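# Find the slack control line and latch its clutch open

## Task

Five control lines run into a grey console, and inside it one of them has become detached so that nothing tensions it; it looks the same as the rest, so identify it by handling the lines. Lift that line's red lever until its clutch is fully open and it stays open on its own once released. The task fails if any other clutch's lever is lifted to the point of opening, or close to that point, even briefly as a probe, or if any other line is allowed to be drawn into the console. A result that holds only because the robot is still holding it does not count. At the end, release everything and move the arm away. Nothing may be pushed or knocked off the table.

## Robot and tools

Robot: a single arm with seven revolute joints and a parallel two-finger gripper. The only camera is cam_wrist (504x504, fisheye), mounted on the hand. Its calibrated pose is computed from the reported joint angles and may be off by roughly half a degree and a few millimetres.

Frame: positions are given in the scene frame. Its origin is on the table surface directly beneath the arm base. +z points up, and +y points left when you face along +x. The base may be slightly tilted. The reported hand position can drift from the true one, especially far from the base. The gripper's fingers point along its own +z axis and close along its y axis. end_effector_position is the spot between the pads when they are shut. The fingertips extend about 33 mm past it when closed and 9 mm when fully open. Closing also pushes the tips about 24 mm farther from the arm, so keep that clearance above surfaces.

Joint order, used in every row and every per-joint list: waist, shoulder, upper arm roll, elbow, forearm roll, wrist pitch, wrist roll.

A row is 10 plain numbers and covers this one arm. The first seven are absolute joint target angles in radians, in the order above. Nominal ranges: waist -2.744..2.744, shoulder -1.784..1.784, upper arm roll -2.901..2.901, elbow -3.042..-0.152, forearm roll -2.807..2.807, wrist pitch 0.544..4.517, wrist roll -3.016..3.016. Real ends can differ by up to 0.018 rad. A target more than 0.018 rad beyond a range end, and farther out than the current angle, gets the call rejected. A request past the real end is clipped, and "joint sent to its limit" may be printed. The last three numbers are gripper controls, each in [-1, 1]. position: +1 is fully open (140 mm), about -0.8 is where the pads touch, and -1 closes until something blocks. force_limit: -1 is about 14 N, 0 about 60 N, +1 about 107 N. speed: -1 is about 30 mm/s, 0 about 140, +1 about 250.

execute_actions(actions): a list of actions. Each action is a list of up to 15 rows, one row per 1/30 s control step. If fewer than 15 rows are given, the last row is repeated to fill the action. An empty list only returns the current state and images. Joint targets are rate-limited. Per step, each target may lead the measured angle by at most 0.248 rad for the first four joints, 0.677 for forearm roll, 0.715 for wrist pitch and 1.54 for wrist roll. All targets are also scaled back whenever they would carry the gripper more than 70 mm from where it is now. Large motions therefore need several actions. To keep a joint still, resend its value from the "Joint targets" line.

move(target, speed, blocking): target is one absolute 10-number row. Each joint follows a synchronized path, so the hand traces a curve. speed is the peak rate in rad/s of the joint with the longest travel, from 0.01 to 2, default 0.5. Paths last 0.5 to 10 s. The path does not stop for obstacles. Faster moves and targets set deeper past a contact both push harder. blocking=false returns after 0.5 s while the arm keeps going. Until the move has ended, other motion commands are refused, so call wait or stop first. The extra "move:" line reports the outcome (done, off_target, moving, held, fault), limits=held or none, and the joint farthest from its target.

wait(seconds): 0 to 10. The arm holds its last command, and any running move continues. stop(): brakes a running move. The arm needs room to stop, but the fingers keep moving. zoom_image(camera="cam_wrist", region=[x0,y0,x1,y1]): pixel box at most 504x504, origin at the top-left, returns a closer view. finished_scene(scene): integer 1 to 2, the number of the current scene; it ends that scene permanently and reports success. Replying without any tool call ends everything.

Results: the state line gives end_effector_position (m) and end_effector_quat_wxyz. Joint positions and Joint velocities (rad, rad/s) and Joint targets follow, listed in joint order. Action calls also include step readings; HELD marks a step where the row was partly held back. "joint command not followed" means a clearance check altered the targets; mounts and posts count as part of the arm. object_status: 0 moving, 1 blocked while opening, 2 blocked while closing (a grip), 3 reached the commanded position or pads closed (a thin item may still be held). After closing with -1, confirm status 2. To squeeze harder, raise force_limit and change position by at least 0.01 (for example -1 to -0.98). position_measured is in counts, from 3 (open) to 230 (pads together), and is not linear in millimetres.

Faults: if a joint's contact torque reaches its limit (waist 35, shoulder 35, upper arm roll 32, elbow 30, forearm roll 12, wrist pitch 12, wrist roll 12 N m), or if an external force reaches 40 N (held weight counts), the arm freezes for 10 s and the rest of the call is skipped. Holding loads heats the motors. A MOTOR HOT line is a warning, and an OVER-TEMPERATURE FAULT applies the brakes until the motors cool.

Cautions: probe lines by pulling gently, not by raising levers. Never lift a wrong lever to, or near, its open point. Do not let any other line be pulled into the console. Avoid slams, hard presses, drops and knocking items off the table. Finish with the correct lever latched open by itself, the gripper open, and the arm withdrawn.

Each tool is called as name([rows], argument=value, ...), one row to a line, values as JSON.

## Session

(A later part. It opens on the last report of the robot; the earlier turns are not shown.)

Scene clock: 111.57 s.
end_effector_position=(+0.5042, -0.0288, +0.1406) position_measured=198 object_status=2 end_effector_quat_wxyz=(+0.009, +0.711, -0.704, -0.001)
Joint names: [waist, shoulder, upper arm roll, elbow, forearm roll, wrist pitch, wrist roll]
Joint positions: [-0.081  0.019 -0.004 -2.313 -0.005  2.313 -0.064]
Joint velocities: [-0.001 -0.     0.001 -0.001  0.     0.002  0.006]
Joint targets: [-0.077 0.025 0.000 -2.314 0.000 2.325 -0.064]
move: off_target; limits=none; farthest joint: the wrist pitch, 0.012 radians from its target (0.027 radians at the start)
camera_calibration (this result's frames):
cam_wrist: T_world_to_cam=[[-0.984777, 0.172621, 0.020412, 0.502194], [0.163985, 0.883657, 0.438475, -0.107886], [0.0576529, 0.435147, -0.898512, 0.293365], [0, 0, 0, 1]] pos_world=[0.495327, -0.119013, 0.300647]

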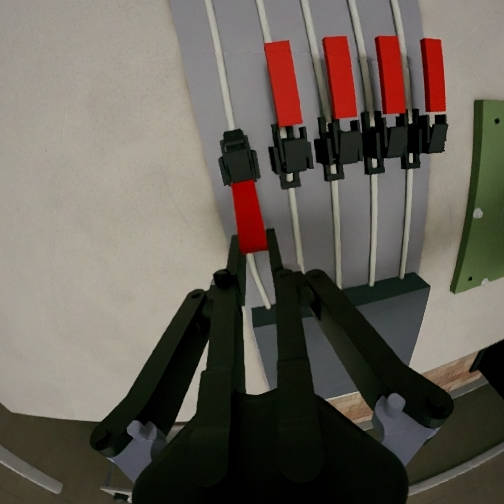

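move(target=[-0.061,0.039,0,-2.322,0,2.345,-0.048,-1,-1,-0.5], speed=0.03)

move(target=[-0.047,0.055,0,-2.33,0,2.367,-0.034,-1,-1,-0.5], speed=0.03)

Scene clock: 113.07 s.
end_effector_position=(+0.5043, -0.0194, +0.1317) position_measured=198 object_status=2 end_effector_quat_wxyz=(+0.009, +0.711, -0.703, -0.002)
Joint names: [waist, shoulder, upper arm roll, elbow, forearm roll, wrist pitch, wrist roll]
Joint positions: [-0.064  0.033 -0.002 -2.321 -0.004  2.335 -0.048]
Joint velocities: [-0.002  0.001 -0.    -0.003  0.002  0.002  0.004]
Joint targets: [-0.061 0.039 0.000 -2.322 0.000 2.345 -0.048]
move: done; limits=none; farthest joint: the wrist pitch, 0.010 radians from its target (0.032 radians at the start)
camera_calibration (this result's frames):
cam_wrist: T_world_to_cam=[[-0.985027, 0.17106, 0.0214448, 0.500773], [0.163008, 0.883641, 0.438871, -0.111859], [0.0561238, 0.435795, -0.898294, 0.282034], [0, 0, 0, 1]] pos_world=[0.49568, -0.109728, 0.291702]

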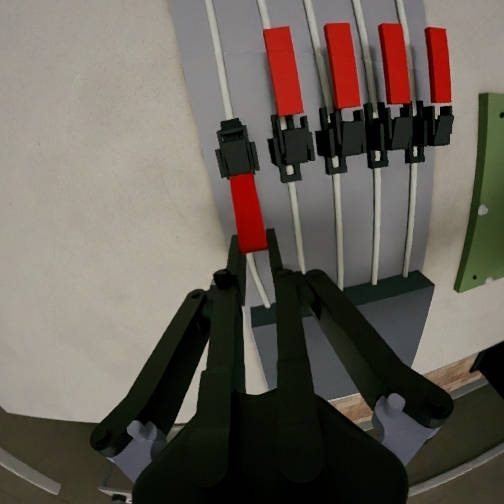

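Scene clock: 114.43 s.
end_effector_position=(+0.5044, -0.0116, +0.1221) position_measured=198 object_status=2 end_effector_quat_wxyz=(+0.009, +0.711, -0.703, -0.002)
Joint names: [waist, shoulder, upper arm roll, elbow, forearm roll, wrist pitch, wrist roll]
Joint positions: [-0.049  0.05  -0.002 -2.328 -0.003  2.359 -0.033]
Joint velocities: [ 0.     0.     0.001 -0.002  0.001  0.001  0.003]
Joint targets: [-0.047 0.055 0.000 -2.330 0.000 2.367 -0.034]
move: done; limits=none; farthest joint: the wrist pitch, 0.008 radians from its target (0.032 radians at the start)
camera_calibration (this result's frames):
cam_wrist: T_world_to_cam=[[-0.98512, 0.17049, 0.0217379, 0.499747], [0.16261, 0.883603, 0.439094, -0.114425], [0.0556537, 0.436095, -0.898178, 0.270207], [0, 0, 0, 1]] pos_world=[0.495879, -0.101932, 0.282074]

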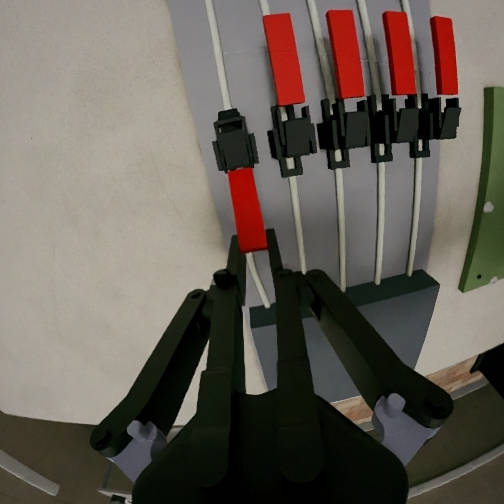

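move(target=[-0.036,0.073,0,-2.336,0,2.391,-0.023,-1,-1,-0.5], speed=0.03)

move(target=[-0.028,0.09,0,-2.341,0,2.412,-0.015,-1,-1,-0.5], speed=0.03)

Scene clock: 115.97 s.
end_effector_position=(+0.5046, -0.0052, +0.1120) position_measured=198 object_status=2 end_effector_quat_wxyz=(+0.009, +0.711, -0.703, -0.002)
Joint names: [waist, shoulder, upper arm roll, elbow, forearm roll, wrist pitch, wrist roll]
Joint positions: [-0.037  0.068 -0.001 -2.335 -0.002  2.383 -0.022]
Joint velocities: [ 0.     0.001 -0.    -0.001 -0.     0.002  0.003]
Joint targets: [-0.036 0.073 0.000 -2.336 0.000 2.391 -0.023]
move: done; limits=none; farthest joint: the wrist pitch, 0.008 radians from its target (0.032 radians at the start)
camera_calibration (this result's frames):
cam_wrist: T_world_to_cam=[[-0.985154, 0.170212, 0.0223495, 0.498984], [0.162614, 0.883496, 0.439308, -0.115679], [0.0550297, 0.436421, -0.898058, 0.258704], [0, 0, 0, 1]] pos_world=[0.496151, -0.0956344, 0.271998]

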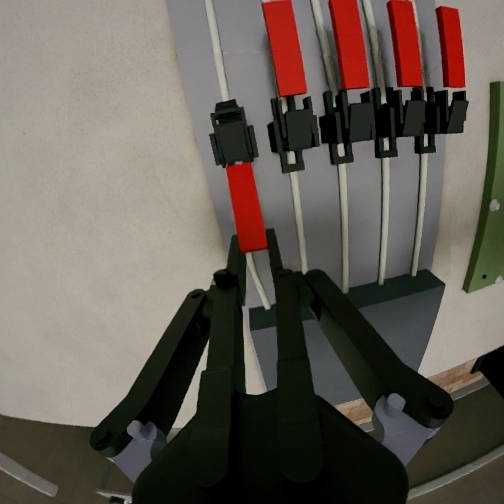

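Scene clock: 117.23 s.
end_effector_position=(+0.5047, -0.0009, +0.1030) position_measured=198 object_status=2 end_effector_quat_wxyz=(+0.009, +0.711, -0.703, -0.002)
Joint names: [waist, shoulder, upper arm roll, elbow, forearm roll, wrist pitch, wrist roll]
Joint positions: [-0.029  0.086 -0.001 -2.34  -0.002  2.405 -0.013]
Joint velocities: [ 0.002  0.002  0.001 -0.001  0.001  0.003  0.004]
Joint targets: [-0.028 0.090 0.000 -2.341 0.000 2.412 -0.015]
move: done; limits=none; farthest joint: the wrist pitch, 0.007 radians from its target (0.029 radians at the start)
camera_calibration (this result's frames):
cam_wrist: T_world_to_cam=[[-0.985117, 0.170384, 0.0226558, 0.498549], [0.1629, 0.883427, 0.439341, -0.115733], [0.0548419, 0.436493, -0.898035, 0.248809], [0, 0, 0, 1]] pos_world=[0.496337, -0.0913067, 0.26299]

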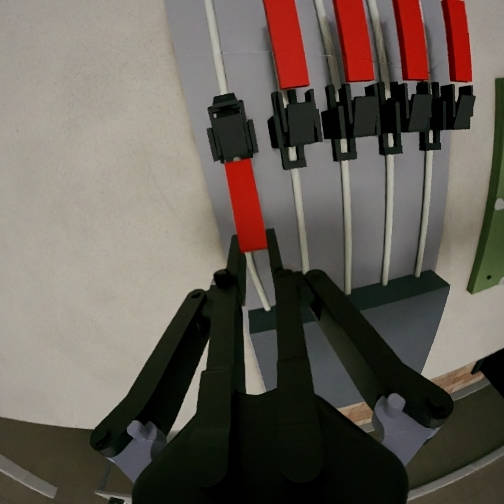

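move(target=[-0.022,0.107,0,-2.346,0,2.433,-0.009,-1,-1,-0.5], speed=0.03)

move(target=[-0.018,0.122,0,-2.349,0,2.451,-0.005,-1,-1,-0.5], speed=0.03)

Scene clock: 118.57 s.
end_effector_position=(+0.5049, +0.0024, +0.0941) position_measured=198 object_status=2 end_effector_quat_wxyz=(+0.009, +0.711, -0.703, -0.002)
Joint names: [waist, shoulder, upper arm roll, elbow, forearm roll, wrist pitch, wrist roll]
Joint positions: [-0.023  0.103 -0.    -2.344 -0.002  2.427 -0.007]
Joint velocities: [ 0.     0.001  0.    -0.002 -0.001  0.003  0.002]
Joint targets: [-0.022 0.107 0.000 -2.346 0.000 2.433 -0.009]
move: done; limits=none; farthest joint: the wrist pitch, 0.006 radians from its target (0.028 radians at the start)
camera_calibration (this result's frames):
cam_wrist: T_world_to_cam=[[-0.985106, 0.170484, 0.0224111, 0.498358], [0.162876, 0.883379, 0.439446, -0.114732], [0.055121, 0.436551, -0.897989, 0.239255], [0, 0, 0, 1]] pos_world=[0.496434, -0.0880571, 0.254099]

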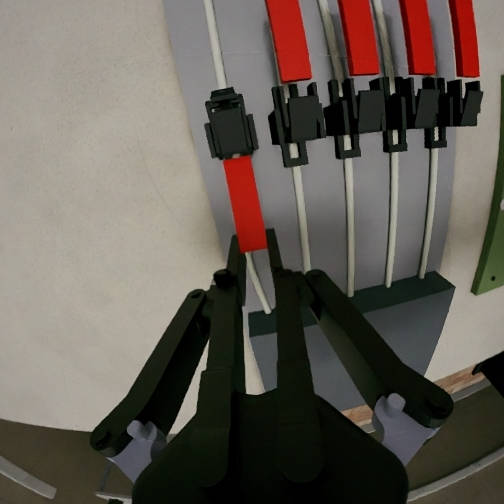

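Scene clock: 119.63 s.
end_effector_position=(+0.5050, +0.0044, +0.0866) position_measured=198 object_status=2 end_effector_quat_wxyz=(+0.009, +0.711, -0.703, -0.002)
Joint names: [waist, shoulder, upper arm roll, elbow, forearm roll, wrist pitch, wrist roll]
Joint positions: [-0.019  0.119 -0.    -2.348 -0.002  2.446 -0.003]
Joint velocities: [ 0.     0.     0.    -0.003  0.     0.003  0.001]
Joint targets: [-0.018 0.122 0.000 -2.349 0.000 2.451 -0.005]
move: done; limits=none; farthest joint: the wrist pitch, 0.005 radians from its target (0.024 radians at the start)
camera_calibration (this result's frames):
cam_wrist: T_world_to_cam=[[-0.985113, 0.17043, 0.0224966, 0.498324], [0.162867, 0.883396, 0.439415, -0.113204], [0.055016, 0.436537, -0.898003, 0.231636], [0, 0, 0, 1]] pos_world=[0.496599, -0.0860433, 0.246542]

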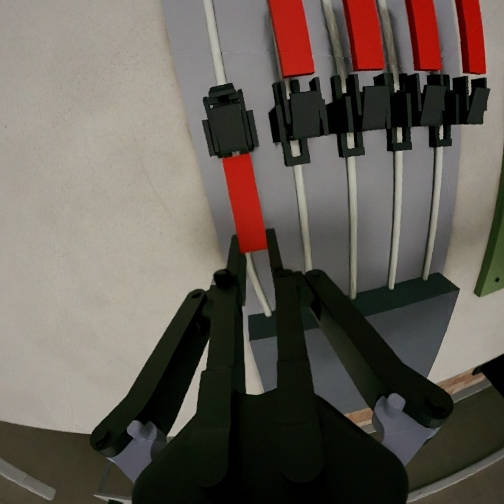

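move(target=[-0.016,0.138,0,-2.352,0,2.47,-0.003,-1,-1,-0.5], speed=0.03)

move(target=[-0.015,0.154,0,-2.354,0,2.488,-0.002,-1,-1,-0.5], speed=0.03)

Scene clock: 120.83 s.
end_effector_position=(+0.5052, +0.0058, +0.0788) position_measured=198 object_status=2 end_effector_quat_wxyz=(+0.009, +0.711, -0.703, -0.002)
Joint names: [waist, shoulder, upper arm roll, elbow, forearm roll, wrist pitch, wrist roll]
Joint positions: [-0.016  0.135 -0.    -2.351 -0.002  2.465 -0.   ]
Joint velocities: [-0.    -0.     0.001 -0.001 -0.     0.001  0.   ]
Joint targets: [-0.016 0.138 0.000 -2.352 0.000 2.470 -0.003]
move: done; limits=none; farthest joint: the wrist pitch, 0.005 radians from its target (0.024 radians at the start)
camera_calibration (this result's frames):
cam_wrist: T_world_to_cam=[[-0.985179, 0.170063, 0.0223792, 0.498454], [0.162478, 0.883397, 0.439558, -0.110861], [0.0549828, 0.436679, -0.897935, 0.224015], [0, 0, 0, 1]] pos_world=[0.496762, -0.0846574, 0.238725]

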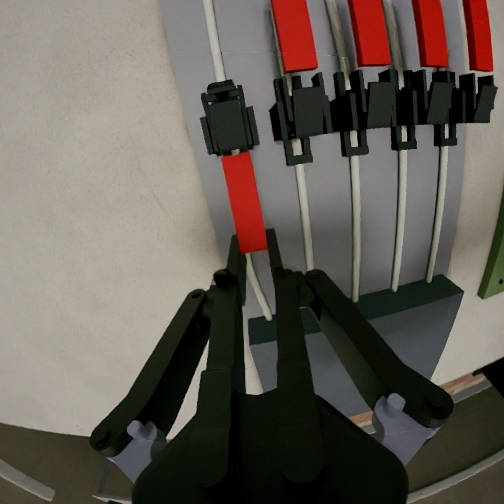

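Scene clock: 121.87 s.
end_effector_position=(+0.5053, +0.0066, +0.0711) position_measured=198 object_status=2 end_effector_quat_wxyz=(+0.009, +0.711, -0.703, -0.002)
Joint names: [waist, shoulder, upper arm roll, elbow, forearm roll, wrist pitch, wrist roll]
Joint positions: [-0.015  0.151  0.    -2.353 -0.002  2.484  0.001]
Joint velocities: [-0.    -0.     0.    -0.001 -0.001  0.004  0.   ]
Joint targets: [-0.015 0.154 0.000 -2.354 0.000 2.488 -0.002]
move: done; limits=none; farthest joint: the wrist pitch, 0.004 radians from its target (0.023 radians at the start)
camera_calibration (this result's frames):
cam_wrist: T_world_to_cam=[[-0.98517, 0.170095, 0.0225441, 0.498638], [0.162575, 0.883351, 0.439614, -0.108219], [0.0548617, 0.43676, -0.897904, 0.216872], [0, 0, 0, 1]] pos_world=[0.496939, -0.0839418, 0.231063]

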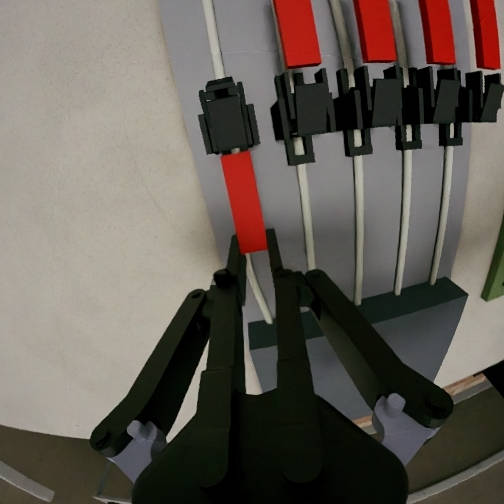

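move(target=[-0.015,0.172,0,-2.356,0,2.508,-0.002,-1,-1,-0.5], speed=0.03)

Scene clock: 123.00 s.
end_effector_position=(+0.5056, +0.0067, +0.0692) position_measured=198 object_status=2 end_effector_quat_wxyz=(+0.009, +0.711, -0.703, -0.002)
Joint names: [waist, shoulder, upper arm roll, elbow, forearm roll, wrist pitch, wrist roll]
Joint positions: [-0.015  0.156  0.    -2.353 -0.002  2.489  0.002]
Joint velocities: [-0.001 -0.001 -0.    -0.     0.    -0.002  0.   ]
Joint targets: [-0.015 0.172 0.000 -2.356 0.000 2.508 -0.002]
move: off_target; limits=none; farthest joint: the wrist pitch, 0.019 radians from its target (0.024 radians at the start)
camera_calibration (this result's frames):
cam_wrist: T_world_to_cam=[[-0.985039, 0.170906, 0.0221315, 0.498886], [0.163117, 0.883205, 0.439707, -0.107864], [0.0556021, 0.436738, -0.897869, 0.214652], [0, 0, 0, 1]] pos_world=[0.497081, -0.0837431, 0.229117]

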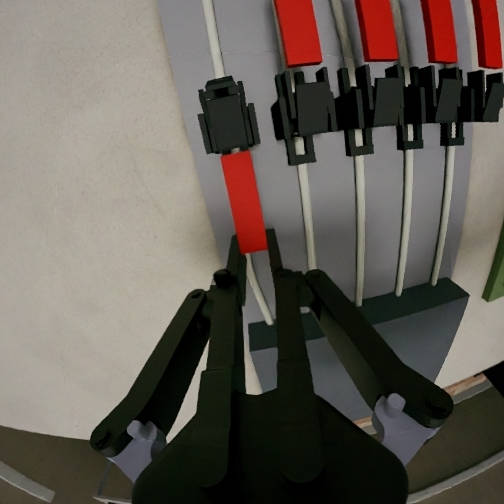

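At the stop.

move(target=[-0.015,0.156,0,-2.353,0,2.489,0.0,-0.2,-1,-0.5], speed=0.03)

move(target=[-0.015,-0.15,0,-2.25,0,2.1,0.0,-0.2,-1,-0.5], speed=0.3)

Scene clock: 123.83 s.
end_effector_position=(+0.5056, +0.0068, +0.0697) position_measured=154 object_status=3 end_effector_quat_wxyz=(+0.009, +0.711, -0.703, -0.002)
Joint names: [waist, shoulder, upper arm roll, elbow, forearm roll, wrist pitch, wrist roll]
Joint positions: [-0.015  0.155  0.    -2.353 -0.002  2.488  0.002]
Joint velocities: [-0.001 -0.001 -0.001 -0.001  0.     0.001  0.001]
Joint targets: [-0.015 0.156 0.000 -2.353 0.000 2.489 0.000]
move: done; limits=none; farthest joint: the forearm roll, 0.002 radians from its target (0.002 radians at the start)
camera_calibration (this result's frames):
cam_wrist: T_world_to_cam=[[-0.985032, 0.170946, 0.022141, 0.498821], [0.163157, 0.883199, 0.439704, -0.108124], [0.0556106, 0.436735, -0.89787, 0.215136], [0, 0, 0, 1]] pos_world=[0.497032, -0.0837336, 0.229662]

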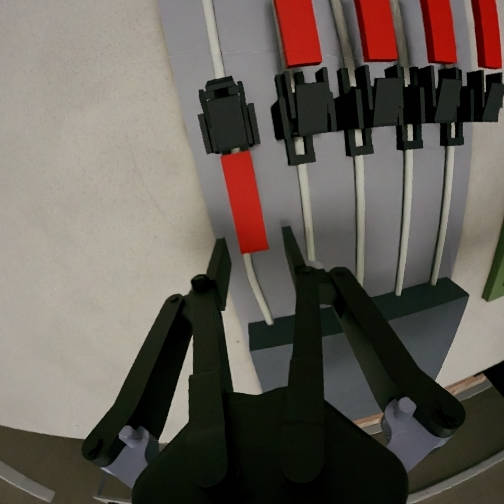

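Scene clock: 125.87 s.
end_effector_position=(+0.4953, +0.0079, +0.2346) position_measured=154 object_status=3 end_effector_quat_wxyz=(+0.001, +0.711, -0.703, +0.006)
Joint names: [waist, shoulder, upper arm roll, elbow, forearm roll, wrist pitch, wrist roll]
Joint positions: [-0.015 -0.15   0.    -2.25  -0.002  2.103  0.002]
Joint velocities: [-0.001  0.    -0.    -0.001  0.001 -0.005  0.001]
Joint targets: [-0.015 -0.150 0.000 -2.250 0.000 2.100 0.000]
move: done; limits=none; farthest joint: the wrist pitch, 0.003 radians from its target (0.388 radians at the start)
camera_calibration (this result's frames):
cam_wrist: T_world_to_cam=[[-0.985239, 0.171187, 0.000169678, 0.490174], [0.153546, 0.883271, 0.443009, -0.175925], [0.0756874, 0.436495, -0.896517, 0.352975], [0, 0, 0, 1]] pos_world=[0.483235, -0.0825941, 0.394302]

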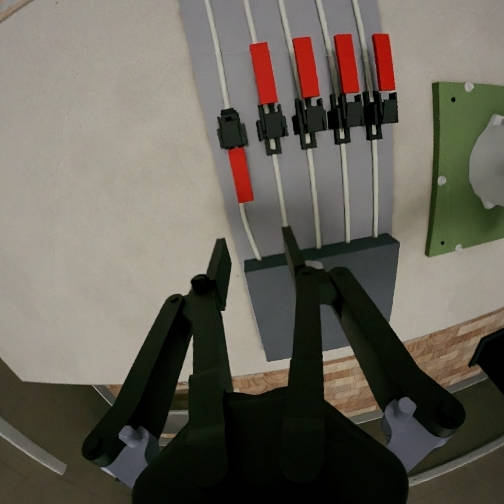

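finished_scene(scene=1)

The scene is finished: the task was done.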